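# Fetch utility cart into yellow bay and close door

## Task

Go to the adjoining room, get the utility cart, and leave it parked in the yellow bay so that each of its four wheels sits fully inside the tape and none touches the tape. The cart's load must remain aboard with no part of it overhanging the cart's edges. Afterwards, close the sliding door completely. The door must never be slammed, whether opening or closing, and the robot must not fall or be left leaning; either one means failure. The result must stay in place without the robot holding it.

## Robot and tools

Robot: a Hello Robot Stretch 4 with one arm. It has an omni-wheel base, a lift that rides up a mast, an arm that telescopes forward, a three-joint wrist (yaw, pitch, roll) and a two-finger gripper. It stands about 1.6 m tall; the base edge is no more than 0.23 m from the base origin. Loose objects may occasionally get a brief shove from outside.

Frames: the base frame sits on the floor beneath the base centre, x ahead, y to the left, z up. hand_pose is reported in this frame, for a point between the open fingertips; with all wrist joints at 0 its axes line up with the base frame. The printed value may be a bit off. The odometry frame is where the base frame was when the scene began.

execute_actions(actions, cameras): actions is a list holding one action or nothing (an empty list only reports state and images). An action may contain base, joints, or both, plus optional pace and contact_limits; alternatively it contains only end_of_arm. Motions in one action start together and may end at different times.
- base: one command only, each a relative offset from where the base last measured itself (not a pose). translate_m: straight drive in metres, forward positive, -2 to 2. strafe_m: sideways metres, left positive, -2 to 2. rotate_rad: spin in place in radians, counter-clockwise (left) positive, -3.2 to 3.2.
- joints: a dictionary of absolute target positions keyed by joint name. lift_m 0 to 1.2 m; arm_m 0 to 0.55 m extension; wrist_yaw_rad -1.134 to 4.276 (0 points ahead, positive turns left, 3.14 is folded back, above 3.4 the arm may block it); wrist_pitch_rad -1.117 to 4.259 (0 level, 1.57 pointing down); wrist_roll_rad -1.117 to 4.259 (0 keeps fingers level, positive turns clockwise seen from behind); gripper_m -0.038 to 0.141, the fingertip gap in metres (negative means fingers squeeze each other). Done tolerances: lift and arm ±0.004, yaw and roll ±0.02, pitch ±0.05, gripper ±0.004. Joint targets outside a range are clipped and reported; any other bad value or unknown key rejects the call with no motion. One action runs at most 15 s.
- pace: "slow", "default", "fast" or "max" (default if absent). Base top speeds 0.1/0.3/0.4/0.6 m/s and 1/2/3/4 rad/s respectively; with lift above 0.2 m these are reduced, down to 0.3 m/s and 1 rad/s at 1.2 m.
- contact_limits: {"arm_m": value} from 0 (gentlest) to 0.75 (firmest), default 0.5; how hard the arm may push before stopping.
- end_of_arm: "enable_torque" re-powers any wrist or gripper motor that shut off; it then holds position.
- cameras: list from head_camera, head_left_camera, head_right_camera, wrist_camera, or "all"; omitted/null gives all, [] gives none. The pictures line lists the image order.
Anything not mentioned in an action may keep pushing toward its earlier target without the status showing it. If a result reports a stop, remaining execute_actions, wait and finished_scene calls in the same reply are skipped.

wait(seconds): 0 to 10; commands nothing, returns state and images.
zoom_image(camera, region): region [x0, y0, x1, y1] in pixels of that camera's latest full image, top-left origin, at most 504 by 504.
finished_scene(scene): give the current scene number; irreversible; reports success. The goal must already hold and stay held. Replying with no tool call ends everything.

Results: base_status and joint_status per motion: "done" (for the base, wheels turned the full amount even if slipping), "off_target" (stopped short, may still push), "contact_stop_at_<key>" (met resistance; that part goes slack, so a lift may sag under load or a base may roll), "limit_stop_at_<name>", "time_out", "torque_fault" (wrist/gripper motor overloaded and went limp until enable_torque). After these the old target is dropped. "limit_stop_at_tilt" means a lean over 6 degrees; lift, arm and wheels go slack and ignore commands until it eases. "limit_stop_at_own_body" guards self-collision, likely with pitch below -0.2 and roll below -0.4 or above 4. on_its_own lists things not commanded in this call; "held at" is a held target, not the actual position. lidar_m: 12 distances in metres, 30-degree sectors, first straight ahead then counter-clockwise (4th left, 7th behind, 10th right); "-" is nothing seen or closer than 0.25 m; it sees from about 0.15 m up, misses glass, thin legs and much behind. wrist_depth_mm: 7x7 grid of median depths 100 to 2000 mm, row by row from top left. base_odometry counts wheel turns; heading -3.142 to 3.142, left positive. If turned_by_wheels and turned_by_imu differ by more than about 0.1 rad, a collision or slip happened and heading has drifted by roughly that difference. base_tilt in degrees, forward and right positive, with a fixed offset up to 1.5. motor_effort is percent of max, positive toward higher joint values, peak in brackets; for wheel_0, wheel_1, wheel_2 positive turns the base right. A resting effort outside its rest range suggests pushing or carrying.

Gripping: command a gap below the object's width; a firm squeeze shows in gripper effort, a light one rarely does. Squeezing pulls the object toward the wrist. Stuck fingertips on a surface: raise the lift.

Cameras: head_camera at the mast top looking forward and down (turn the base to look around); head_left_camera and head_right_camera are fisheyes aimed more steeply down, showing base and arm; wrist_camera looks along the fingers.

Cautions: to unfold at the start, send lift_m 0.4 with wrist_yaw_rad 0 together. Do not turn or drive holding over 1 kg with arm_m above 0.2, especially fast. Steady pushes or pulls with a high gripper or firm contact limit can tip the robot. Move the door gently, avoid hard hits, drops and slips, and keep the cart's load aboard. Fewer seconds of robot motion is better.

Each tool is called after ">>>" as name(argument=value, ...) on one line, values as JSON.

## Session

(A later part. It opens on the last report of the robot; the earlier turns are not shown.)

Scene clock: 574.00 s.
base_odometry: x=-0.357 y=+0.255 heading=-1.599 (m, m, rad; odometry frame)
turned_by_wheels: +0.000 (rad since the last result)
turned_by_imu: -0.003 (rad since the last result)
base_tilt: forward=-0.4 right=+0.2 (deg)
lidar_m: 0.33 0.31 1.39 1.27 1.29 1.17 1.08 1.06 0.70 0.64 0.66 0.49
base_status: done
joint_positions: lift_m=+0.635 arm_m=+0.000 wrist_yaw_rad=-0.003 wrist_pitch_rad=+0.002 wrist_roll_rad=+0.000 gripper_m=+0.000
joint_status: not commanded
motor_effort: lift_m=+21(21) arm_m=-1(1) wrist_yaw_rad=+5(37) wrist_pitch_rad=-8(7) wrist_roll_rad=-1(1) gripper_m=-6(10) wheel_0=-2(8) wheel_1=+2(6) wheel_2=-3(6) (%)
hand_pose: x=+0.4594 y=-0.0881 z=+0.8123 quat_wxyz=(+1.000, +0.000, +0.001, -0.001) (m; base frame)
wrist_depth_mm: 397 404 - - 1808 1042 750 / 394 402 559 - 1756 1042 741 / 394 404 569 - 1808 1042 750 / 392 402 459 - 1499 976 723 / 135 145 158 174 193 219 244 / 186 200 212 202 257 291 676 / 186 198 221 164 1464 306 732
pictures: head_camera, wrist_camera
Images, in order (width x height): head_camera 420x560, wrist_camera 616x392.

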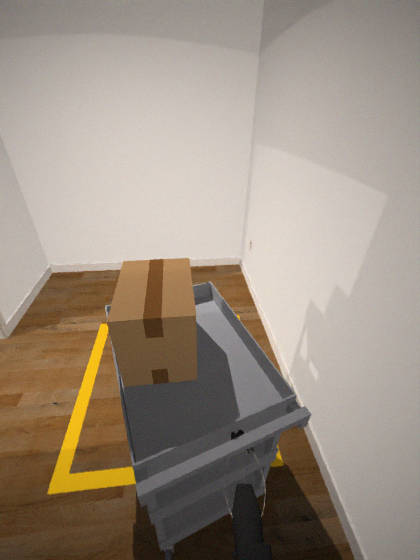

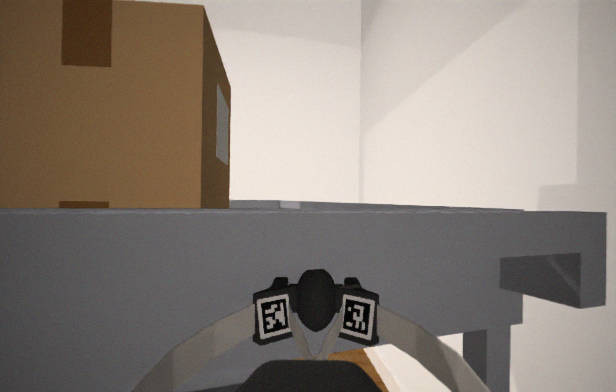

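>>> execute_actions(actions=[{"base":{"translate_m":-0.3},"pace":"slow"}], cameras=[])

>>> execute_actions(actions=[{"base":{"strafe_m":0.17},"joints":{"lift_m":0.45,"gripper_m":0.13}}], cameras=["head_camera","wrist_camera"])

Scene clock: 587.50 s.
base_odometry: x=-0.349 y=+0.554 heading=-1.599 (m, m, rad; odometry frame)
turned_by_wheels: +0.000 (rad since the last result)
turned_by_imu: -0.001 (rad since the last result)
base_tilt: forward=-0.3 right=+0.2 (deg)
lidar_m: 0.61 0.77 1.35 1.25 1.26 0.86 0.77 0.82 0.74 0.68 0.69 0.80
base_status: done
joint_positions: lift_m=+0.635 arm_m=+0.000 wrist_yaw_rad=+0.000 wrist_pitch_rad=+0.002 wrist_roll_rad=+0.000 gripper_m=+0.000
joint_status: not commanded
motor_effort: lift_m=+21(21) arm_m=-1(1) wrist_yaw_rad=-2(5) wrist_pitch_rad=-7(5) wrist_roll_rad=-1(2) gripper_m=-7(9) wheel_0=-1(4) wheel_1=-2(7) wheel_2=+1(6) (%)
hand_pose: x=+0.4596 y=-0.0875 z=+0.8123 quat_wxyz=(+1.000, +0.000, +0.001, +0.000) (m; base frame)
wrist_depth_mm: - - - - 1983 1118 798 / - - - - 1983 1098 798 / - 699 707 - 1921 1098 788 / - 691 707 - 1576 1118 788 / - 455 492 539 591 1098 788 / - 1060 - 201 609 1098 788 / 1983 452 831 183 615 976 778
pictures: none
No camera images: the call's "cameras" was empty. Leave "cameras" out to get every camera's image.

Scene clock: 589.70 s.
base_odometry: x=-0.179 y=+0.550 heading=-1.599 (m, m, rad; odometry frame)
turned_by_wheels: +0.000 (rad since the last result)
turned_by_imu: -0.002 (rad since the last result)
base_tilt: forward=-0.4 right=+0.2 (deg)
lidar_m: 0.60 2.29 1.17 1.09 1.14 0.87 0.79 0.82 0.91 0.83 0.86 0.70
base_status: done
joint_positions: lift_m=+0.450 arm_m=+0.000 wrist_yaw_rad=+0.000 wrist_pitch_rad=+0.002 wrist_roll_rad=+0.000 gripper_m=+0.130
joint_status: all done
motor_effort: lift_m=+13(17) arm_m=-1(1) wrist_yaw_rad=-3(1) wrist_pitch_rad=-8(7) wrist_roll_rad=-1(1) gripper_m=-1(3) wheel_0=+0(8) wheel_1=-1(9) wheel_2=+0(0) (%)
hand_pose: x=+0.4596 y=-0.0874 z=+0.6280 quat_wxyz=(+1.000, +0.000, +0.001, +0.000) (m; base frame)
wrist_depth_mm: - - 691 410 - 1430 1025 / - - 569 466 496 544 917 / - - 691 597 580 585 1008 / - - - - - 1430 1025 / - - 1025 1160 - 1430 1008 / - - 442 759 768 201 1025 / 1618 1499 976 144 521 585 1008
pictures: head_camera, wrist_camera
Images, in order (width x height): head_camera 420x560, wrist_camera 616x392.

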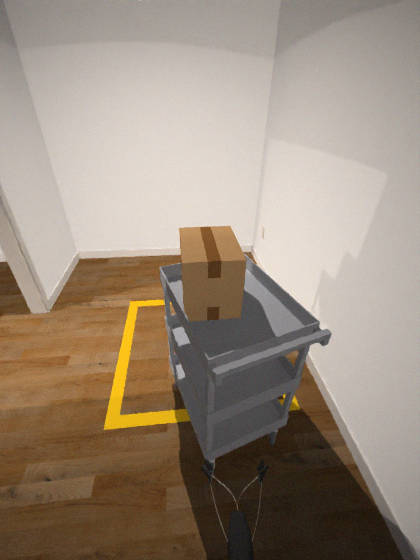

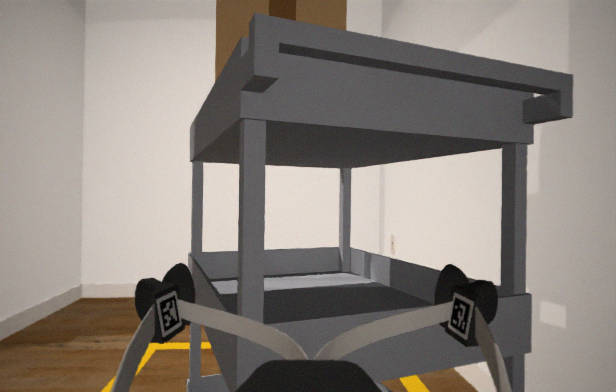

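>>> execute_actions(actions=[{"base":{"strafe_m":0.06},"joints":{"lift_m":0.52}}], cameras=[])

>>> execute_actions(actions=[{"base":{"translate_m":0.22},"pace":"slow"}], cameras=["wrist_camera"])

Scene clock: 594.67 s.
base_odometry: x=-0.119 y=+0.548 heading=-1.599 (m, m, rad; odometry frame)
turned_by_wheels: +0.000 (rad since the last result)
turned_by_imu: -0.002 (rad since the last result)
base_tilt: forward=-0.3 right=+0.2 (deg)
lidar_m: 0.61 2.25 1.11 1.03 1.10 0.87 0.81 0.81 0.98 0.90 0.93 0.65
base_status: done
joint_positions: lift_m=+0.520 arm_m=+0.000 wrist_yaw_rad=+0.000 wrist_pitch_rad=+0.002 wrist_roll_rad=+0.000 gripper_m=+0.130
joint_status: all done
motor_effort: lift_m=+22(23) arm_m=-1(1) wrist_yaw_rad=-3(2) wrist_pitch_rad=-5(8) wrist_roll_rad=-1(1) gripper_m=+0(2) wheel_0=+0(8) wheel_1=+0(8) wheel_2=+0(0) (%)
hand_pose: x=+0.4596 y=-0.0874 z=+0.6972 quat_wxyz=(+1.000, +0.000, +0.001, +0.000) (m; base frame)
wrist_depth_mm: - - - 699 - 1576 1118 / - - - 691 1983 1464 1098 / - - - 436 477 521 554 / - - - 549 - 1366 991 / - - - - - 1537 1008 / - - 878 917 931 202 991 / 1808 1661 1537 144 676 525 820
pictures: none
No camera images: the call's "cameras" was empty. Leave "cameras" out to get every camera's image.

Scene clock: 598.17 s.
base_odometry: x=-0.125 y=+0.328 heading=-1.599 (m, m, rad; odometry frame)
turned_by_wheels: +0.000 (rad since the last result)
turned_by_imu: -0.001 (rad since the last result)
base_tilt: forward=-0.3 right=+0.2 (deg)
lidar_m: 0.39 2.07 1.13 1.05 1.07 1.09 1.02 1.04 0.97 0.88 0.90 0.41
base_status: done
joint_positions: lift_m=+0.520 arm_m=+0.000 wrist_yaw_rad=+0.000 wrist_pitch_rad=+0.002 wrist_roll_rad=+0.000 gripper_m=+0.130
joint_status: not commanded
motor_effort: lift_m=+22(22) arm_m=-1(1) wrist_yaw_rad=-2(3) wrist_pitch_rad=-7(8) wrist_roll_rad=+0(1) gripper_m=+0(2) wheel_0=+3(4) wheel_1=+3(4) wheel_2=-3(7) (%)
hand_pose: x=+0.4596 y=-0.0874 z=+0.6972 quat_wxyz=(+1.000, +0.000, +0.001, +0.000) (m; base frame)
wrist_depth_mm: - - 466 161 190 193 207 / - - 370 183 240 267 290 / - - 366 218 240 267 296 / - - - 229 931 1336 1008 / - - - 229 - 1499 1060 / - - 759 227 917 202 1060 / 1808 1661 668 144 676 597 559
pictures: wrist_camera
Images, in order (width x height): wrist_camera 616x392.

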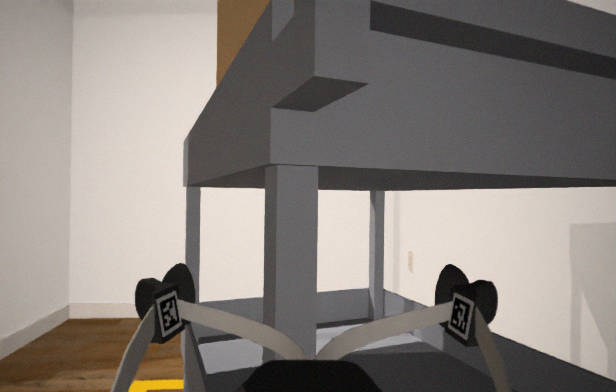

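>>> execute_actions(actions=[{"joints":{"gripper_m":-0.02,"arm_m":0.03}}], cameras=[])

>>> execute_actions(actions=[{"base":{"strafe_m":0.18},"pace":"slow"}], cameras=["wrist_camera"])

>>> execute_actions(actions=[{"base":{"translate_m":0.3},"pace":"slow"}], cameras=["head_camera","head_left_camera","head_right_camera"])

Scene clock: 610.70 s.
base_odometry: x=-0.125 y=+0.328 heading=-1.599 (m, m, rad; odometry frame)
turned_by_wheels: +0.000 (rad since the last result)
turned_by_imu: -0.001 (rad since the last result)
base_tilt: forward=-0.4 right=+0.2 (deg)
lidar_m: 0.39 2.08 1.12 1.04 1.05 1.11 1.03 1.04 0.95 0.88 0.90 0.39
base_status: not commanded
joint_positions: lift_m=+0.520 arm_m=+0.030 wrist_yaw_rad=+0.005 wrist_pitch_rad=+0.003 wrist_roll_rad=+0.000 gripper_m=-0.019
joint_status: all done
on_its_own: wrist_yaw_rad is at rest, and its effort (-17) is outside its rest range (-13 to +13)
motor_effort: lift_m=+22(22) arm_m=+2(7) wrist_yaw_rad=-17(26) wrist_pitch_rad=-8(8) wrist_roll_rad=+0(1) gripper_m=-15(26) wheel_0=+2(4) wheel_1=+2(3) wheel_2=+2(3) (%)
hand_pose: x=+0.4895 y=-0.0859 z=+0.6971 quat_wxyz=(+1.000, +0.000, +0.001, +0.003) (m; base frame)
wrist_depth_mm: - - 421 150 117 207 226 / - - 329 168 186 207 229 / - - 327 175 189 207 229 / - - 715 179 - 1336 1008 / - - - 180 - 1499 1078 / - - 184 179 184 1397 1078 / 1756 1576 615 175 634 574 759
pictures: none
No camera images: the call's "cameras" was empty. Leave "cameras" out to get every camera's image.

Scene clock: 613.63 s.
base_odometry: x=+0.055 y=+0.323 heading=-1.599 (m, m, rad; odometry frame)
turned_by_wheels: +0.000 (rad since the last result)
turned_by_imu: -0.003 (rad since the last result)
base_tilt: forward=-0.5 right=+0.3 (deg)
lidar_m: 0.37 1.98 0.94 0.86 0.88 1.13 1.04 1.08 1.15 1.06 0.57 0.38
base_status: done
joint_positions: lift_m=+0.520 arm_m=+0.030 wrist_yaw_rad=-0.002 wrist_pitch_rad=+0.003 wrist_roll_rad=+0.000 gripper_m=-0.020
joint_status: not commanded
motor_effort: lift_m=+22(22) arm_m=+2(2) wrist_yaw_rad=+4(22) wrist_pitch_rad=-9(8) wrist_roll_rad=-1(2) gripper_m=-16(18) wheel_0=-3(11) wheel_1=+1(7) wheel_2=-2(1) (%)
hand_pose: x=+0.4888 y=-0.0881 z=+0.6971 quat_wxyz=(+1.000, +0.000, +0.001, -0.001) (m; base frame)
wrist_depth_mm: 1863 - - 118 169 175 179 / 1863 - - 164 169 175 178 / 1921 - - 166 170 175 179 / 1863 - - 172 - 820 1205 / 1921 - - 173 - 1576 1281 / 1921 - - 173 184 809 1255 / 1661 1661 1618 171 627 597 603
pictures: wrist_camera
Images, in order (width x height): wrist_camera 616x392.

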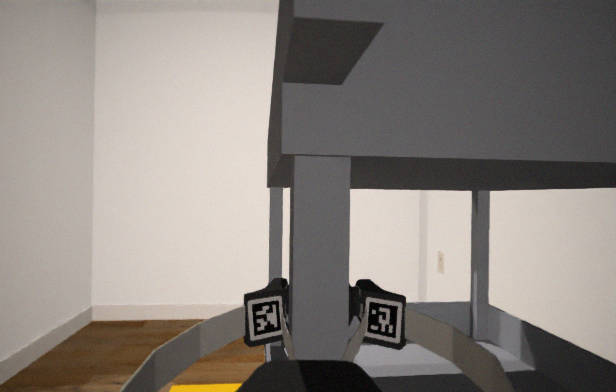

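Scene clock: 617.90 s.
base_odometry: x=+0.047 y=+0.023 heading=-1.599 (m, m, rad; odometry frame)
turned_by_wheels: +0.000 (rad since the last result)
turned_by_imu: -0.001 (rad since the last result)
base_tilt: forward=-0.4 right=+0.2 (deg)
lidar_m: 0.31 1.73 0.97 0.89 0.92 1.23 1.32 1.36 1.11 1.02 0.41 0.32
base_status: done
joint_positions: lift_m=+0.520 arm_m=+0.030 wrist_yaw_rad=+0.003 wrist_pitch_rad=+0.003 wrist_roll_rad=+0.000 gripper_m=-0.020
joint_status: not commanded
motor_effort: lift_m=+22(22) arm_m=+2(2) wrist_yaw_rad=-10(13) wrist_pitch_rad=-7(8) wrist_roll_rad=-1(1) gripper_m=-10(12) wheel_0=+5(8) wheel_1=+4(7) wheel_2=-3(12) (%)
hand_pose: x=+0.4893 y=-0.0866 z=+0.6971 quat_wxyz=(+1.000, +0.000, +0.001, +0.002) (m; base frame)
wrist_depth_mm: 1921 - - 113 111 107 - / 1921 - - 115 111 107 - / 1921 - - 120 125 123 149 / 1921 - - 121 - 1618 1205 / 1921 - - 121 - 1808 1255 / 1921 - 184 121 186 1661 1229 / 1708 1576 1576 120 627 627 661
pictures: head_camera, head_left_camera, head_right_camera
Images, in order (width x height): head_camera 420x560, head_left_camera 420x672, head_right_camera 420x672.

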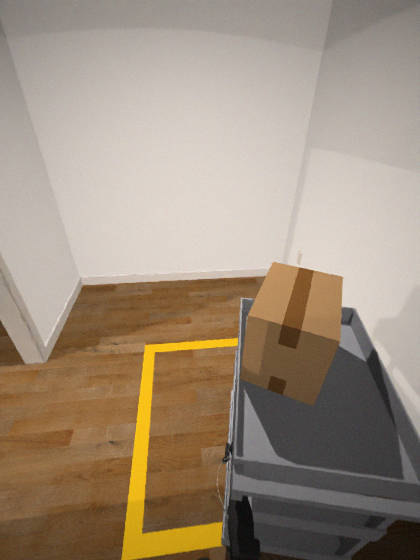

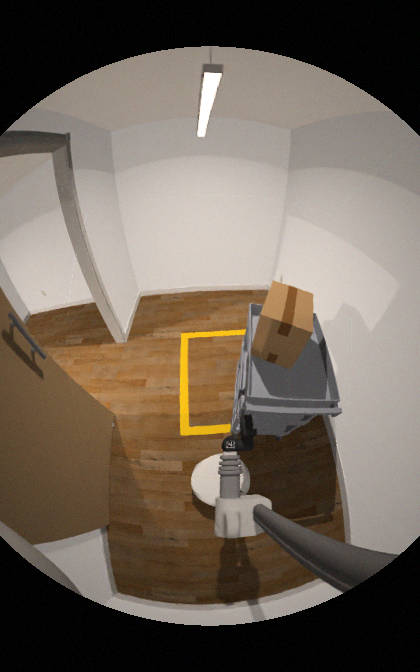

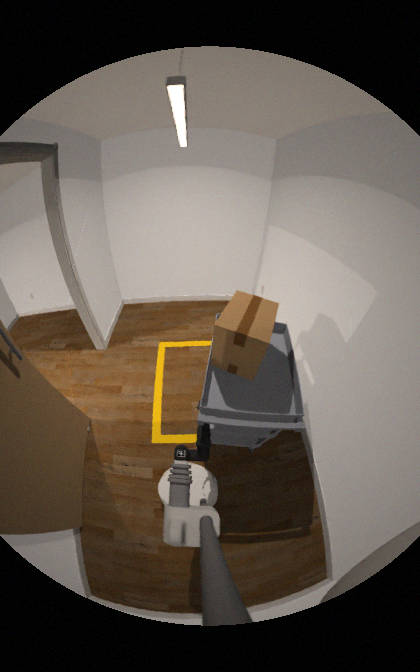

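>>> execute_actions(actions=[{"base":{"translate_m":0.08},"pace":"slow"}], cameras=[])

>>> execute_actions(actions=[{"joints":{"gripper_m":0.13}}], cameras=[])

>>> execute_actions(actions=[{"base":{"translate_m":-0.5},"joints":{"arm_m":0}}], cameras=["head_camera","head_left_camera"])

Scene clock: 629.50 s.
base_odometry: x=+0.044 y=-0.057 heading=-1.598 (m, m, rad; odometry frame)
turned_by_wheels: +0.000 (rad since the last result)
turned_by_imu: -0.001 (rad since the last result)
base_tilt: forward=-0.3 right=+0.2 (deg)
lidar_m: 0.33 1.69 0.95 0.89 0.93 1.23 1.41 1.44 1.11 1.02 0.39 0.32
base_status: done
joint_positions: lift_m=+0.520 arm_m=+0.030 wrist_yaw_rad=+0.003 wrist_pitch_rad=+0.003 wrist_roll_rad=+0.000 gripper_m=-0.020
joint_status: not commanded
motor_effort: lift_m=+22(22) arm_m=+2(2) wrist_yaw_rad=-10(11) wrist_pitch_rad=-7(8) wrist_roll_rad=-1(1) gripper_m=-8(15) wheel_0=+5(9) wheel_1=+4(4) wheel_2=-3(8) (%)
hand_pose: x=+0.4893 y=-0.0866 z=+0.6971 quat_wxyz=(+1.000, +0.000, +0.001, +0.001) (m; base frame)
wrist_depth_mm: 1863 - - 114 110 105 - / 1921 - - 116 110 105 - / 1863 - - 121 125 123 149 / 1921 - - 123 - 1576 1182 / 1921 - - 123 - 1756 1255 / 1921 - - 123 186 1661 1229 / 1708 1576 1708 121 591 597 634
pictures: none
No camera images: the call's "cameras" was empty. Leave "cameras" out to get every camera's image.

Scene clock: 631.83 s.
base_odometry: x=+0.044 y=-0.057 heading=-1.598 (m, m, rad; odometry frame)
turned_by_wheels: +0.000 (rad since the last result)
turned_by_imu: -0.001 (rad since the last result)
base_tilt: forward=-0.4 right=+0.2 (deg)
lidar_m: 0.33 1.67 0.94 0.90 0.91 1.25 1.41 1.45 1.09 1.01 0.41 0.33
base_status: not commanded
joint_positions: lift_m=+0.520 arm_m=+0.030 wrist_yaw_rad=+0.001 wrist_pitch_rad=+0.003 wrist_roll_rad=+0.000 gripper_m=+0.130
joint_status: all done
motor_effort: lift_m=+22(22) arm_m=+2(2) wrist_yaw_rad=-6(10) wrist_pitch_rad=-7(9) wrist_roll_rad=-1(1) gripper_m=+2(13) wheel_0=+4(5) wheel_1=+3(4) wheel_2=-3(3) (%)
hand_pose: x=+0.4891 y=-0.0871 z=+0.6971 quat_wxyz=(+1.000, +0.000, +0.001, +0.001) (m; base frame)
wrist_depth_mm: 1863 - 125 128 124 118 114 / 1921 - - 132 124 118 114 / 1921 - - 134 126 121 146 / 1983 - - 139 - 1537 1160 / 1921 - - 140 - 1756 1255 / 1921 216 - 140 707 213 1229 / 1708 1661 1708 137 634 627 640
pictures: none
No camera images: the call's "cameras" was empty. Leave "cameras" out to get every camera's image.

Scene clock: 635.00 s.
base_odometry: x=+0.058 y=+0.443 heading=-1.598 (m, m, rad; odometry frame)
turned_by_wheels: +0.000 (rad since the last result)
turned_by_imu: +0.000 (rad since the last result)
base_tilt: forward=-0.4 right=+0.2 (deg)
lidar_m: 0.81 2.07 0.92 0.85 0.93 1.00 0.92 0.95 1.16 1.08 1.08 0.81
base_status: done
joint_positions: lift_m=+0.520 arm_m=+0.001 wrist_yaw_rad=+0.000 wrist_pitch_rad=+0.003 wrist_roll_rad=+0.000 gripper_m=+0.130
joint_status: all done
motor_effort: lift_m=+22(22) arm_m=-5(5) wrist_yaw_rad=-2(7) wrist_pitch_rad=-9(9) wrist_roll_rad=-1(1) gripper_m=-1(1) wheel_0=-1(5) wheel_1=+0(5) wheel_2=+0(9) (%)
hand_pose: x=+0.4604 y=-0.0874 z=+0.6972 quat_wxyz=(+1.000, +0.000, +0.001, +0.000) (m; base frame)
wrist_depth_mm: 1808 - - - - 1863 1336 / 1808 - - - 854 1661 1366 / 1808 - - 654 621 585 564 / 1756 - - - - 1576 574 / 1863 - - - - 1661 1336 / 1808 - - 960 1025 202 778 / 1661 1661 1808 144 627 597 564
pictures: head_camera, head_left_camera
Images, in order (width x height): head_camera 420x560, head_left_camera 420x672.

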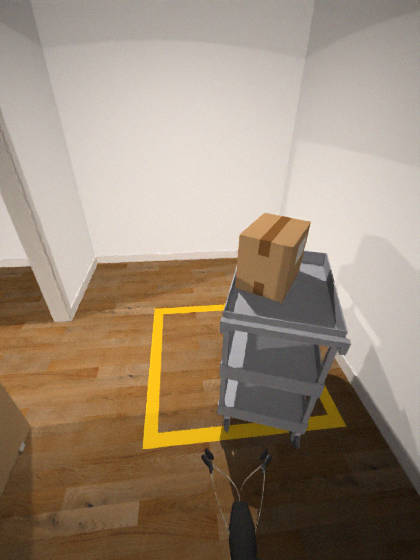

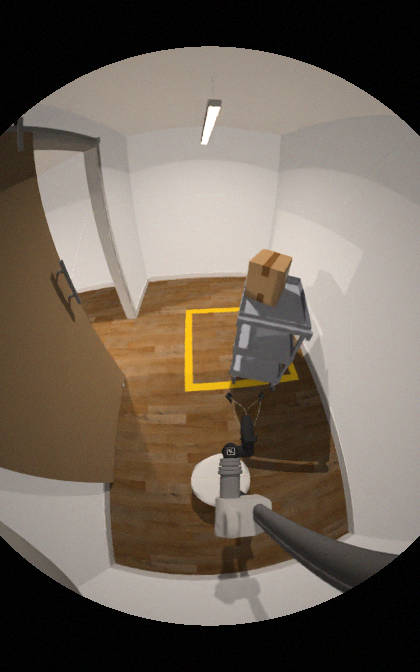

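>>> execute_actions(actions=[{"base":{"strafe_m":0.42}}], cameras=[])

>>> execute_actions(actions=[{"base":{"translate_m":1.55}}], cameras=[])

>>> execute_actions(actions=[{"base":{"rotate_rad":-1.55},"pace":"slow"}], cameras=["head_camera","wrist_camera"])

Scene clock: 659.53 s.
base_odometry: x=+0.478 y=+0.432 heading=-1.598 (m, m, rad; odometry frame)
turned_by_wheels: +0.000 (rad since the last result)
turned_by_imu: -0.003 (rad since the last result)
base_tilt: forward=-0.4 right=+0.3 (deg)
lidar_m: 2.76 0.72 0.49 0.43 0.45 0.65 0.97 0.99 1.27 1.49 1.09 0.95
base_status: done
joint_positions: lift_m=+0.520 arm_m=+0.001 wrist_yaw_rad=+0.000 wrist_pitch_rad=+0.003 wrist_roll_rad=+0.000 gripper_m=+0.130
joint_status: not commanded
motor_effort: lift_m=+21(21) arm_m=-5(5) wrist_yaw_rad=-2(2) wrist_pitch_rad=-8(7) wrist_roll_rad=-1(1) gripper_m=-1(2) wheel_0=+1(7) wheel_1=+1(10) wheel_2=+0(0) (%)
hand_pose: x=+0.4604 y=-0.0874 z=+0.6972 quat_wxyz=(+1.000, +0.000, +0.001, +0.000) (m; base frame)
wrist_depth_mm: - 1756 - - - - 1863 / - 1756 - - - - 866 / - 1808 - - - - 699 / - 1863 - - - - 741 / - 1808 - - - - 1618 / - 1576 - - - 201 904 / 1756 1537 1808 144 1808 1618 654
pictures: none
No camera images: the call's "cameras" was empty. Leave "cameras" out to get every camera's image.

Scene clock: 666.17 s.
base_odometry: x=+0.436 y=-1.118 heading=-1.598 (m, m, rad; odometry frame)
turned_by_wheels: +0.000 (rad since the last result)
turned_by_imu: -0.006 (rad since the last result)
base_tilt: forward=-0.3 right=+0.3 (deg)
lidar_m: 1.22 1.08 0.73 0.77 3.44 0.85 2.00 0.73 0.59 0.59 1.34 1.33
base_status: done
joint_positions: lift_m=+0.520 arm_m=+0.001 wrist_yaw_rad=+0.000 wrist_pitch_rad=+0.003 wrist_roll_rad=+0.000 gripper_m=+0.130
joint_status: not commanded
motor_effort: lift_m=+21(21) arm_m=-5(5) wrist_yaw_rad=-2(2) wrist_pitch_rad=-9(8) wrist_roll_rad=-1(1) gripper_m=-2(0) wheel_0=+2(5) wheel_1=+1(7) wheel_2=+0(11) (%)
hand_pose: x=+0.4604 y=-0.0874 z=+0.6972 quat_wxyz=(+1.000, +0.000, +0.001, +0.000) (m; base frame)
wrist_depth_mm: 976 991 1025 1042 1078 1078 1098 / 976 991 1025 1042 1060 1078 1118 / 976 991 1025 1042 1060 1098 1098 / 960 976 1008 1042 1042 1078 1098 / 976 991 1025 1025 1060 1078 1118 / 976 976 1008 1042 1042 202 1098 / 976 991 1008 144 1060 1078 1098
pictures: none
No camera images: the call's "cameras" was empty. Leave "cameras" out to get every camera's image.

Scene clock: 669.00 s.
base_odometry: x=+0.436 y=-1.118 heading=+3.136 (m, m, rad; odometry frame)
turned_by_wheels: -1.550 (rad since the last result)
turned_by_imu: -1.560 (rad since the last result)
base_tilt: forward=-0.4 right=+0.2 (deg)
lidar_m: 0.59 1.34 1.32 1.23 1.06 0.72 0.84 1.06 0.84 2.00 0.70 0.60
base_status: done
joint_positions: lift_m=+0.520 arm_m=+0.001 wrist_yaw_rad=+0.000 wrist_pitch_rad=+0.003 wrist_roll_rad=+0.000 gripper_m=+0.130
joint_status: not commanded
motor_effort: lift_m=+21(21) arm_m=-5(5) wrist_yaw_rad=-2(2) wrist_pitch_rad=-7(8) wrist_roll_rad=-1(1) gripper_m=+3(1) wheel_0=+2(6) wheel_1=+3(5) wheel_2=+2(5) (%)
hand_pose: x=+0.4604 y=-0.0874 z=+0.6972 quat_wxyz=(+1.000, +0.000, +0.001, +0.000) (m; base frame)
wrist_depth_mm: 1078 1098 1118 1118 439 392 357 / 1078 1098 1098 1118 362 342 324 / 1078 1098 1118 379 355 336 320 / 1078 1098 1118 1118 798 1160 1182 / 1078 1098 1118 1118 1138 1182 1182 / 1078 1098 1118 1118 798 202 1182 / 1078 1098 1098 144 676 634 683
pictures: head_camera, wrist_camera
Images, in order (width x height): head_camera 420x560, wrist_camera 616x392.

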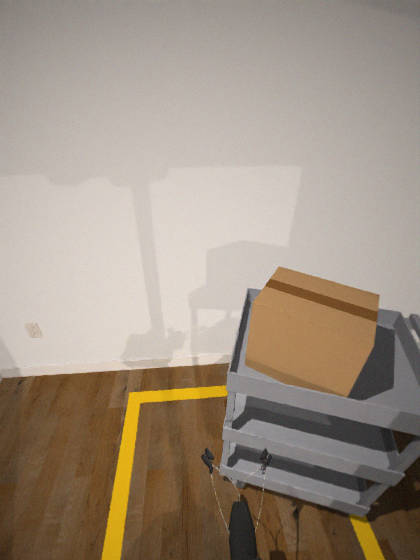

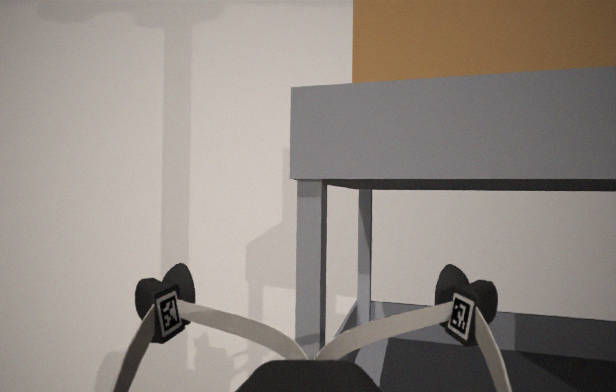

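>>> execute_actions(actions=[{"joints":{"arm_m":0.16},"pace":"slow"}], cameras=[])

>>> execute_actions(actions=[{"joints":{"gripper_m":-0.03}}], cameras=["wrist_camera"])

>>> execute_actions(actions=[{"base":{"strafe_m":0.13},"joints":{"arm_m":0.03},"pace":"slow"}], cameras=["head_camera","head_right_camera","wrist_camera"])

Scene clock: 679.53 s.
base_odometry: x=+0.436 y=-1.118 heading=+3.136 (m, m, rad; odometry frame)
turned_by_wheels: +0.000 (rad since the last result)
turned_by_imu: -0.002 (rad since the last result)
base_tilt: forward=-0.5 right=+0.2 (deg)
lidar_m: 0.60 1.35 1.31 1.20 1.05 0.72 0.84 1.05 0.86 2.01 0.70 0.60
base_status: not commanded
joint_positions: lift_m=+0.520 arm_m=+0.159 wrist_yaw_rad=+0.000 wrist_pitch_rad=+0.003 wrist_roll_rad=+0.000 gripper_m=+0.130
joint_status: all done
motor_effort: lift_m=+21(21) arm_m=+6(5) wrist_yaw_rad=-2(2) wrist_pitch_rad=-9(7) wrist_roll_rad=-2(1) gripper_m=+2(2) wheel_0=+2(1) wheel_1=+3(3) wheel_2=+2(2) (%)
hand_pose: x=+0.6184 y=-0.0874 z=+0.6972 quat_wxyz=(+1.000, +0.000, +0.001, +0.000) (m; base frame)
wrist_depth_mm: 931 931 960 219 206 194 186 / 931 946 946 219 205 194 185 / 931 931 960 219 206 195 186 / 931 931 946 241 634 991 1025 / 931 931 946 244 991 991 1025 / 917 931 946 228 634 201 1025 / 917 946 946 144 634 597 585
pictures: none
No camera images: the call's "cameras" was empty. Leave "cameras" out to get every camera's image.

Scene clock: 681.93 s.
base_odometry: x=+0.436 y=-1.118 heading=+3.136 (m, m, rad; odometry frame)
turned_by_wheels: +0.000 (rad since the last result)
turned_by_imu: -0.001 (rad since the last result)
base_tilt: forward=-0.4 right=+0.3 (deg)
lidar_m: 0.58 1.32 1.30 1.22 1.07 0.73 0.84 1.04 0.85 2.01 0.71 0.59
base_status: not commanded
joint_positions: lift_m=+0.520 arm_m=+0.159 wrist_yaw_rad=+0.002 wrist_pitch_rad=+0.003 wrist_roll_rad=+0.000 gripper_m=-0.029
joint_status: all done
motor_effort: lift_m=+21(21) arm_m=+4(6) wrist_yaw_rad=-7(15) wrist_pitch_rad=-7(5) wrist_roll_rad=+0(1) gripper_m=-30(26) wheel_0=+2(2) wheel_1=+3(3) wheel_2=+2(2) (%)
hand_pose: x=+0.6189 y=-0.0869 z=+0.6972 quat_wxyz=(+1.000, +0.000, +0.001, +0.001) (m; base frame)
wrist_depth_mm: 931 931 960 209 197 187 179 / 917 931 946 209 197 187 179 / 931 946 960 211 199 189 180 / 931 946 946 216 627 991 1008 / 931 931 946 216 976 1008 1025 / 931 946 183 211 185 1008 1025 / 931 156 946 213 621 151 574
pictures: wrist_camera
Images, in order (width x height): wrist_camera 616x392.

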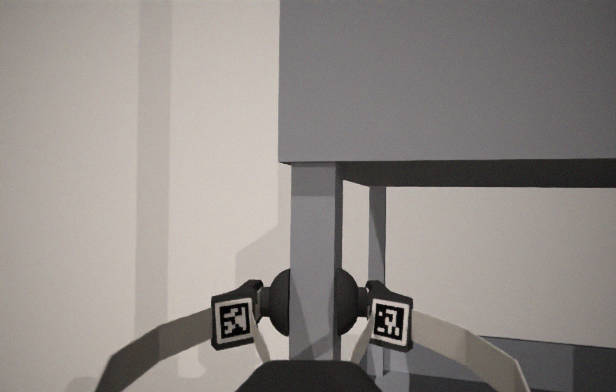

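Scene clock: 684.53 s.
base_odometry: x=+0.435 y=-1.248 heading=+3.136 (m, m, rad; odometry frame)
turned_by_wheels: +0.000 (rad since the last result)
turned_by_imu: -0.002 (rad since the last result)
base_tilt: forward=-0.3 right=+0.2 (deg)
lidar_m: 0.47 1.33 1.17 1.09 1.05 0.74 0.69 3.50 0.94 1.87 0.65 0.49
base_status: done
joint_positions: lift_m=+0.520 arm_m=+0.031 wrist_yaw_rad=+0.002 wrist_pitch_rad=+0.004 wrist_roll_rad=+0.000 gripper_m=-0.029
joint_status: all done
motor_effort: lift_m=+21(21) arm_m=-7(9) wrist_yaw_rad=-8(29) wrist_pitch_rad=-10(12) wrist_roll_rad=-1(0) gripper_m=-27(30) wheel_0=-1(18) wheel_1=+2(9) wheel_2=+1(2) (%)
hand_pose: x=+0.4909 y=-0.0868 z=+0.6969 quat_wxyz=(+1.000, +0.000, +0.002, +0.001) (m; base frame)
wrist_depth_mm: 1025 1060 1078 213 208 206 203 / 1042 1060 1078 212 209 206 203 / 1042 1060 1098 212 209 206 203 / 1042 1060 1078 220 1098 1098 1138 / 1042 1042 1078 220 1118 1138 1138 / 1025 1060 183 217 185 1118 1138 / 1042 156 1078 218 627 154 634
pictures: head_camera, head_right_camera, wrist_camera
Images, in order (width x height): head_camera 420x560, head_right_camera 420x672, wrist_camera 616x392.

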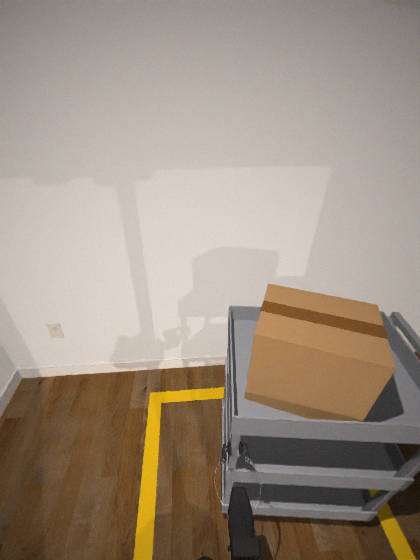

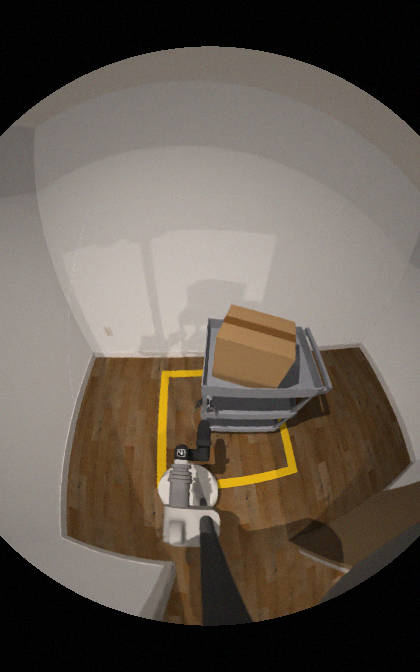

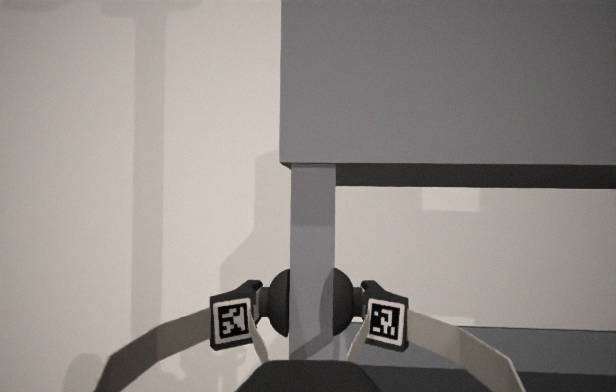

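>>> execute_actions(actions=[{"base":{"strafe_m":0.05},"pace":"slow"}], cameras=[])

>>> execute_actions(actions=[{"base":{"translate_m":-0.05},"pace":"slow"}], cameras=[])

>>> execute_actions(actions=[{"joints":{"gripper_m":0.13,"arm_m":0}}], cameras=[])

>>> execute_actions(actions=[{"base":{"translate_m":-0.12},"joints":{"lift_m":0.4}}])

Scene clock: 693.27 s.
base_odometry: x=+0.435 y=-1.297 heading=+3.135 (m, m, rad; odometry frame)
turned_by_wheels: +0.000 (rad since the last result)
turned_by_imu: -0.002 (rad since the last result)
base_tilt: forward=-0.3 right=+0.0 (deg)
lidar_m: 0.46 1.33 1.11 1.04 1.06 0.74 0.69 3.49 0.99 1.88 0.64 0.48
base_status: done
joint_positions: lift_m=+0.520 arm_m=+0.031 wrist_yaw_rad=-0.006 wrist_pitch_rad=+0.003 wrist_roll_rad=+0.000 gripper_m=-0.029
joint_status: not commanded
on_its_own: wrist_yaw_rad is at rest, and its effort (+14) is outside its rest range (-13 to +13)
motor_effort: lift_m=+21(21) arm_m=-4(7) wrist_yaw_rad=+14(36) wrist_pitch_rad=-10(11) wrist_roll_rad=-1(1) gripper_m=-18(27) wheel_0=-3(12) wheel_1=+3(6) wheel_2=-5(6) (%)
hand_pose: x=+0.4897 y=-0.0891 z=+0.6970 quat_wxyz=(+1.000, +0.000, +0.002, -0.003) (m; base frame)
wrist_depth_mm: 1042 1042 1060 213 209 206 203 / 1025 1060 1060 212 208 206 203 / 1025 1042 1060 212 209 206 203 / 1042 1060 1060 218 1098 1118 1138 / 1042 1042 1078 218 1098 1138 1160 / 1025 1042 183 217 192 1138 1160 / 1008 1042 1078 216 627 156 634
pictures: none
No camera images: the call's "cameras" was empty. Leave "cameras" out to get every camera's image.

Scene clock: 694.97 s.
base_odometry: x=+0.484 y=-1.298 heading=+3.135 (m, m, rad; odometry frame)
turned_by_wheels: +0.000 (rad since the last result)
turned_by_imu: +0.000 (rad since the last result)
base_tilt: forward=-0.4 right=+0.2 (deg)
lidar_m: 0.47 1.37 1.11 1.03 1.01 0.69 0.63 3.44 0.97 1.74 0.69 0.48
base_status: done
joint_positions: lift_m=+0.520 arm_m=+0.031 wrist_yaw_rad=+0.003 wrist_pitch_rad=+0.004 wrist_roll_rad=+0.000 gripper_m=-0.029
joint_status: not commanded
motor_effort: lift_m=+21(21) arm_m=-4(4) wrist_yaw_rad=-11(14) wrist_pitch_rad=-10(10) wrist_roll_rad=-1(1) gripper_m=-24(28) wheel_0=-1(9) wheel_1=-3(7) wheel_2=+5(9) (%)
hand_pose: x=+0.4904 y=-0.0866 z=+0.6969 quat_wxyz=(+1.000, +0.000, +0.002, +0.001) (m; base frame)
wrist_depth_mm: 1098 1118 1118 213 213 212 213 / 1098 1098 1118 213 213 213 213 / 1078 1118 1118 213 213 213 212 / 1078 1118 1118 219 1138 1182 1182 / 1098 1098 1118 220 1138 1182 1182 / 1078 1118 182 220 182 1160 1182 / 1078 154 1118 219 627 157 668
pictures: none
No camera images: the call's "cameras" was empty. Leave "cameras" out to get every camera's image.

Scene clock: 697.37 s.
base_odometry: x=+0.485 y=-1.298 heading=+3.135 (m, m, rad; odometry frame)
turned_by_wheels: +0.000 (rad since the last result)
turned_by_imu: -0.001 (rad since the last result)
base_tilt: forward=-0.4 right=+0.3 (deg)
lidar_m: 0.45 1.38 1.11 1.03 0.99 0.69 0.63 3.43 0.97 1.73 0.69 0.45
base_status: not commanded
joint_positions: lift_m=+0.520 arm_m=+0.001 wrist_yaw_rad=+0.000 wrist_pitch_rad=+0.003 wrist_roll_rad=+0.000 gripper_m=+0.130
joint_status: all done
motor_effort: lift_m=+21(21) arm_m=-4(9) wrist_yaw_rad=-3(16) wrist_pitch_rad=-9(9) wrist_roll_rad=-1(1) gripper_m=+1(23) wheel_0=+1(1) wheel_1=-2(3) wheel_2=+2(4) (%)
hand_pose: x=+0.4602 y=-0.0873 z=+0.6971 quat_wxyz=(+1.000, +0.000, +0.001, +0.000) (m; base frame)
wrist_depth_mm: 1118 1138 1138 222 223 225 227 / 1118 1138 1138 221 223 225 227 / 1118 1138 1160 222 223 224 227 / 1118 1118 1138 544 1182 1182 1229 / 1118 1118 1160 1160 1182 1205 1205 / 1118 1138 1160 683 1182 202 1205 / 1118 1118 1138 144 676 634 683
pictures: none
No camera images: the call's "cameras" was empty. Leave "cameras" out to get every camera's image.

Scene clock: 699.03 s.
base_odometry: x=+0.604 y=-1.299 heading=+3.135 (m, m, rad; odometry frame)
turned_by_wheels: +0.000 (rad since the last result)
turned_by_imu: +0.000 (rad since the last result)
base_tilt: forward=-0.4 right=+0.2 (deg)
lidar_m: 0.56 1.50 1.11 1.01 0.82 0.55 0.51 3.33 0.92 1.40 0.85 0.58
base_status: done
joint_positions: lift_m=+0.400 arm_m=+0.001 wrist_yaw_rad=+0.000 wrist_pitch_rad=+0.003 wrist_roll_rad=+0.000 gripper_m=+0.130
joint_status: all done
motor_effort: lift_m=+13(19) arm_m=-4(4) wrist_yaw_rad=-2(3) wrist_pitch_rad=-8(7) wrist_roll_rad=-2(1) gripper_m=-3(1) wheel_0=-1(5) wheel_1=-3(7) wheel_2=+0(10) (%)
hand_pose: x=+0.4602 y=-0.0874 z=+0.5778 quat_wxyz=(+1.000, +0.000, +0.001, +0.000) (m; base frame)
wrist_depth_mm: 1229 1255 1255 343 345 349 349 / 1229 1255 1281 473 469 466 462 / 1229 1255 1255 1281 1308 1336 820 / 1255 1255 1281 1281 1336 1336 1366 / 1255 1255 1255 809 809 820 809 / 1229 1229 1255 347 343 202 349 / 1229 1229 1255 144 343 347 349
pictures: head_camera, head_left_camera, head_right_camera, wrist_camera
Images, in order (width x height): head_camera 420x560, head_left_camera 420x672, head_right_camera 420x672, wrist_camera 616x392.

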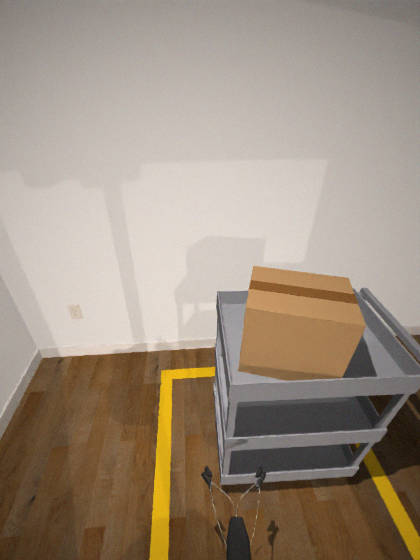

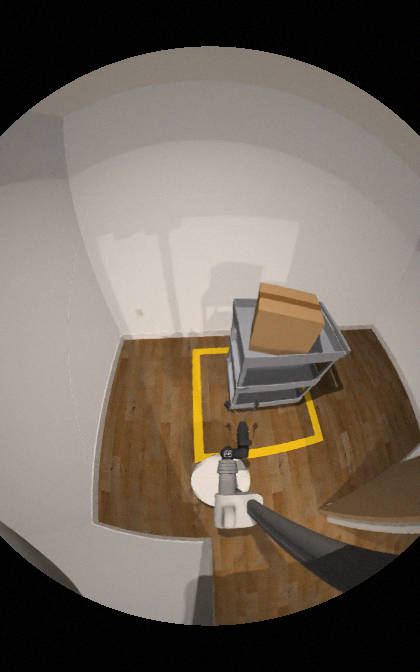

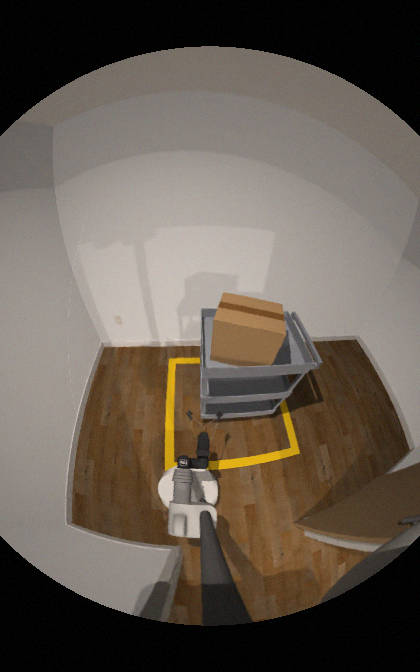

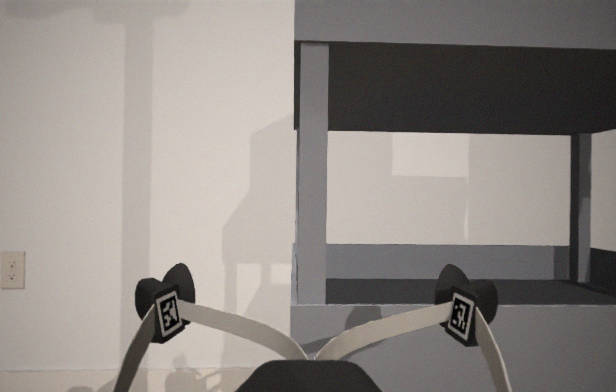

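>>> execute_actions(actions=[{"joints":{"arm_m":0.13,"lift_m":0.5},"pace":"slow"}], cameras=[])

>>> execute_actions(actions=[{"joints":{"gripper_m":-0.03}}], cameras=[])

>>> execute_actions(actions=[{"base":{"strafe_m":0.05},"joints":{"arm_m":0.06},"pace":"slow"}], cameras=["wrist_camera"])

>>> execute_actions(actions=[{"joints":{"gripper_m":0.13,"arm_m":0.0}}], cameras=[])

>>> execute_actions(actions=[{"base":{"strafe_m":-0.6},"joints":{"arm_m":0.0},"pace":"slow"}], cameras=["wrist_camera","head_camera"])

Scene clock: 720.17 s.
base_odometry: x=+0.604 y=-1.299 heading=+3.135 (m, m, rad; odometry frame)
turned_by_wheels: +0.000 (rad since the last result)
turned_by_imu: -0.002 (rad since the last result)
base_tilt: forward=-0.4 right=+0.1 (deg)
lidar_m: 0.56 1.51 1.10 1.01 0.82 0.55 0.51 3.34 0.92 1.39 0.86 0.59
base_status: not commanded
joint_positions: lift_m=+0.500 arm_m=+0.129 wrist_yaw_rad=+0.000 wrist_pitch_rad=+0.003 wrist_roll_rad=+0.000 gripper_m=+0.130
joint_status: all done
motor_effort: lift_m=+22(23) arm_m=+6(7) wrist_yaw_rad=-2(2) wrist_pitch_rad=-10(8) wrist_roll_rad=-1(2) gripper_m=-2(1) wheel_0=-1(1) wheel_1=-2(2) wheel_2=+0(0) (%)
hand_pose: x=+0.5884 y=-0.0874 z=+0.6771 quat_wxyz=(+1.000, +0.000, +0.001, +0.000) (m; base frame)
wrist_depth_mm: 1098 1138 1160 213 214 216 218 / 1098 1118 1160 213 213 216 218 / 1098 1118 1160 219 262 256 253 / 1098 1118 1138 219 1182 1182 1205 / 1098 1118 1138 1138 1182 1205 1229 / 1098 1118 1138 668 1182 202 1205 / 1098 1118 1118 144 621 585 627
pictures: none
No camera images: the call's "cameras" was empty. Leave "cameras" out to get every camera's image.

Scene clock: 722.57 s.
base_odometry: x=+0.604 y=-1.299 heading=+3.135 (m, m, rad; odometry frame)
turned_by_wheels: +0.000 (rad since the last result)
turned_by_imu: -0.001 (rad since the last result)
base_tilt: forward=-0.4 right=+0.2 (deg)
lidar_m: 0.56 1.50 1.10 1.01 0.81 0.56 0.51 3.33 0.92 1.37 0.84 0.57
base_status: not commanded
joint_positions: lift_m=+0.500 arm_m=+0.129 wrist_yaw_rad=+0.003 wrist_pitch_rad=+0.003 wrist_roll_rad=+0.000 gripper_m=-0.029
joint_status: all done
motor_effort: lift_m=+22(23) arm_m=+4(6) wrist_yaw_rad=-10(10) wrist_pitch_rad=-10(7) wrist_roll_rad=-1(1) gripper_m=-26(34) wheel_0=+0(1) wheel_1=-3(2) wheel_2=+0(0) (%)
hand_pose: x=+0.5890 y=-0.0866 z=+0.6771 quat_wxyz=(+1.000, +0.000, +0.001, +0.001) (m; base frame)
wrist_depth_mm: 1118 1118 1138 203 205 207 209 / 1098 1138 1138 203 205 208 208 / 1118 1118 1138 210 260 255 251 / 1098 1118 1138 209 1160 1182 1205 / 1118 1118 1160 210 1182 1205 1182 / 1118 1118 184 208 184 1182 1182 / 1118 157 1160 208 580 155 634
pictures: none
No camera images: the call's "cameras" was empty. Leave "cameras" out to get every camera's image.

Scene clock: 724.53 s.
base_odometry: x=+0.604 y=-1.348 heading=+3.135 (m, m, rad; odometry frame)
turned_by_wheels: +0.000 (rad since the last result)
turned_by_imu: -0.001 (rad since the last result)
base_tilt: forward=-0.4 right=+0.2 (deg)
lidar_m: 0.50 1.49 1.03 0.97 0.82 0.57 0.50 3.33 0.96 1.40 0.81 0.51
base_status: done
joint_positions: lift_m=+0.500 arm_m=+0.061 wrist_yaw_rad=+0.000 wrist_pitch_rad=+0.003 wrist_roll_rad=+0.000 gripper_m=-0.029
joint_status: all done
motor_effort: lift_m=+22(22) arm_m=-7(10) wrist_yaw_rad=-2(25) wrist_pitch_rad=-10(10) wrist_roll_rad=-1(1) gripper_m=-23(24) wheel_0=-3(12) wheel_1=+3(8) wheel_2=-2(1) (%)
hand_pose: x=+0.5206 y=-0.0874 z=+0.6769 quat_wxyz=(+1.000, +0.000, +0.002, +0.000) (m; base frame)
wrist_depth_mm: 1160 1160 1205 206 210 216 222 / 1160 1182 1205 206 211 216 222 / 1182 1182 1229 219 259 255 252 / 1160 1182 1205 216 1255 1281 1281 / 1182 1205 1205 212 1229 1255 1281 / 1182 1182 182 211 196 707 715 / 1160 154 1205 211 580 148 634
pictures: wrist_camera
Images, in order (width x height): wrist_camera 616x392.

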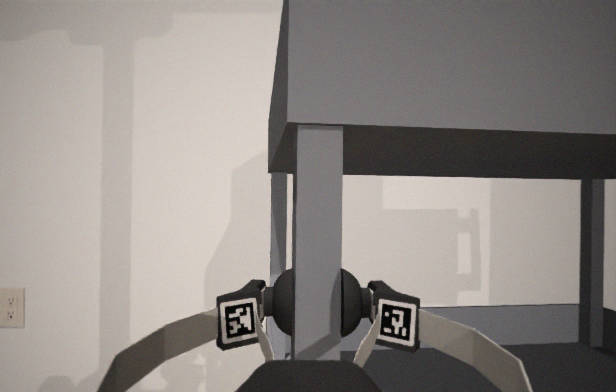

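Scene clock: 726.93 s.
base_odometry: x=+0.604 y=-1.349 heading=+3.135 (m, m, rad; odometry frame)
turned_by_wheels: +0.000 (rad since the last result)
turned_by_imu: +0.000 (rad since the last result)
base_tilt: forward=-0.3 right=+0.2 (deg)
lidar_m: 0.44 1.49 1.05 0.97 0.85 0.54 0.51 3.34 0.96 1.42 0.80 0.47
base_status: not commanded
joint_positions: lift_m=+0.500 arm_m=+0.001 wrist_yaw_rad=+0.000 wrist_pitch_rad=+0.003 wrist_roll_rad=+0.000 gripper_m=+0.130
joint_status: all done
motor_effort: lift_m=+22(23) arm_m=-5(10) wrist_yaw_rad=-3(16) wrist_pitch_rad=-9(12) wrist_roll_rad=-2(1) gripper_m=+1(32) wheel_0=+1(3) wheel_1=+3(3) wheel_2=+0(2) (%)
hand_pose: x=+0.4604 y=-0.0873 z=+0.6770 quat_wxyz=(+1.000, +0.000, +0.001, +0.000) (m; base frame)
wrist_depth_mm: 1229 1229 1281 230 239 250 259 / 1205 1255 1255 230 239 250 259 / 1229 1255 1255 234 254 253 264 / 1229 1255 1255 236 1308 1336 1336 / 1229 1255 1255 236 1308 1336 1366 / 1229 1229 654 236 723 201 778 / 1229 1229 1281 144 621 585 634
pictures: none
No camera images: the call's "cameras" was empty. Leave "cameras" out to get every camera's image.

Scene clock: 734.07 s.
base_odometry: x=+0.608 y=-0.749 heading=+3.135 (m, m, rad; odometry frame)
turned_by_wheels: +0.000 (rad since the last result)
turned_by_imu: +0.000 (rad since the last result)
base_tilt: forward=-0.3 right=+0.2 (deg)
lidar_m: 0.54 0.55 0.67 1.58 0.79 0.82 3.23 0.47 0.48 1.25 2.18 1.62
base_status: done
joint_positions: lift_m=+0.500 arm_m=+0.001 wrist_yaw_rad=+0.000 wrist_pitch_rad=+0.003 wrist_roll_rad=+0.000 gripper_m=+0.130
joint_status: all done
motor_effort: lift_m=+22(22) arm_m=-3(6) wrist_yaw_rad=-3(34) wrist_pitch_rad=-8(7) wrist_roll_rad=-1(1) gripper_m=+0(6) wheel_0=+2(11) wheel_1=-1(3) wheel_2=-1(0) (%)
hand_pose: x=+0.4601 y=-0.0874 z=+0.6771 quat_wxyz=(+1.000, +0.000, +0.001, +0.000) (m; base frame)
wrist_depth_mm: 368 525 1308 1336 1366 1397 1430 / 312 324 336 353 1366 1397 1430 / 315 327 338 788 1366 1397 1430 / 1281 1308 1308 1308 1366 1397 1397 / 1281 1281 1336 1336 1366 1397 1397 / 741 741 347 1336 1336 202 1397 / 609 580 621 144 1366 1366 1397
pictures: head_camera, wrist_camera
Images, in order (width x height): head_camera 420x560, wrist_camera 616x392.

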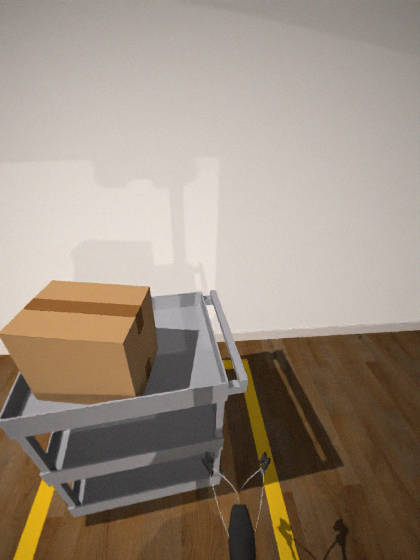

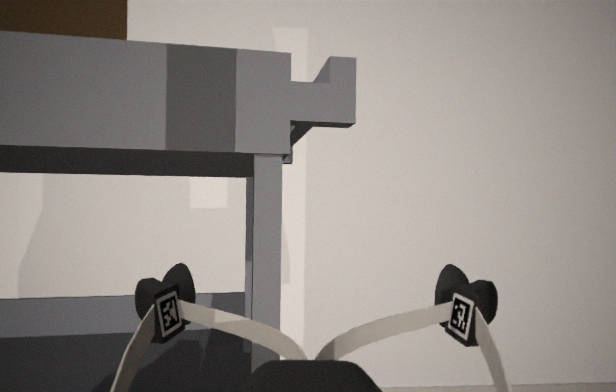

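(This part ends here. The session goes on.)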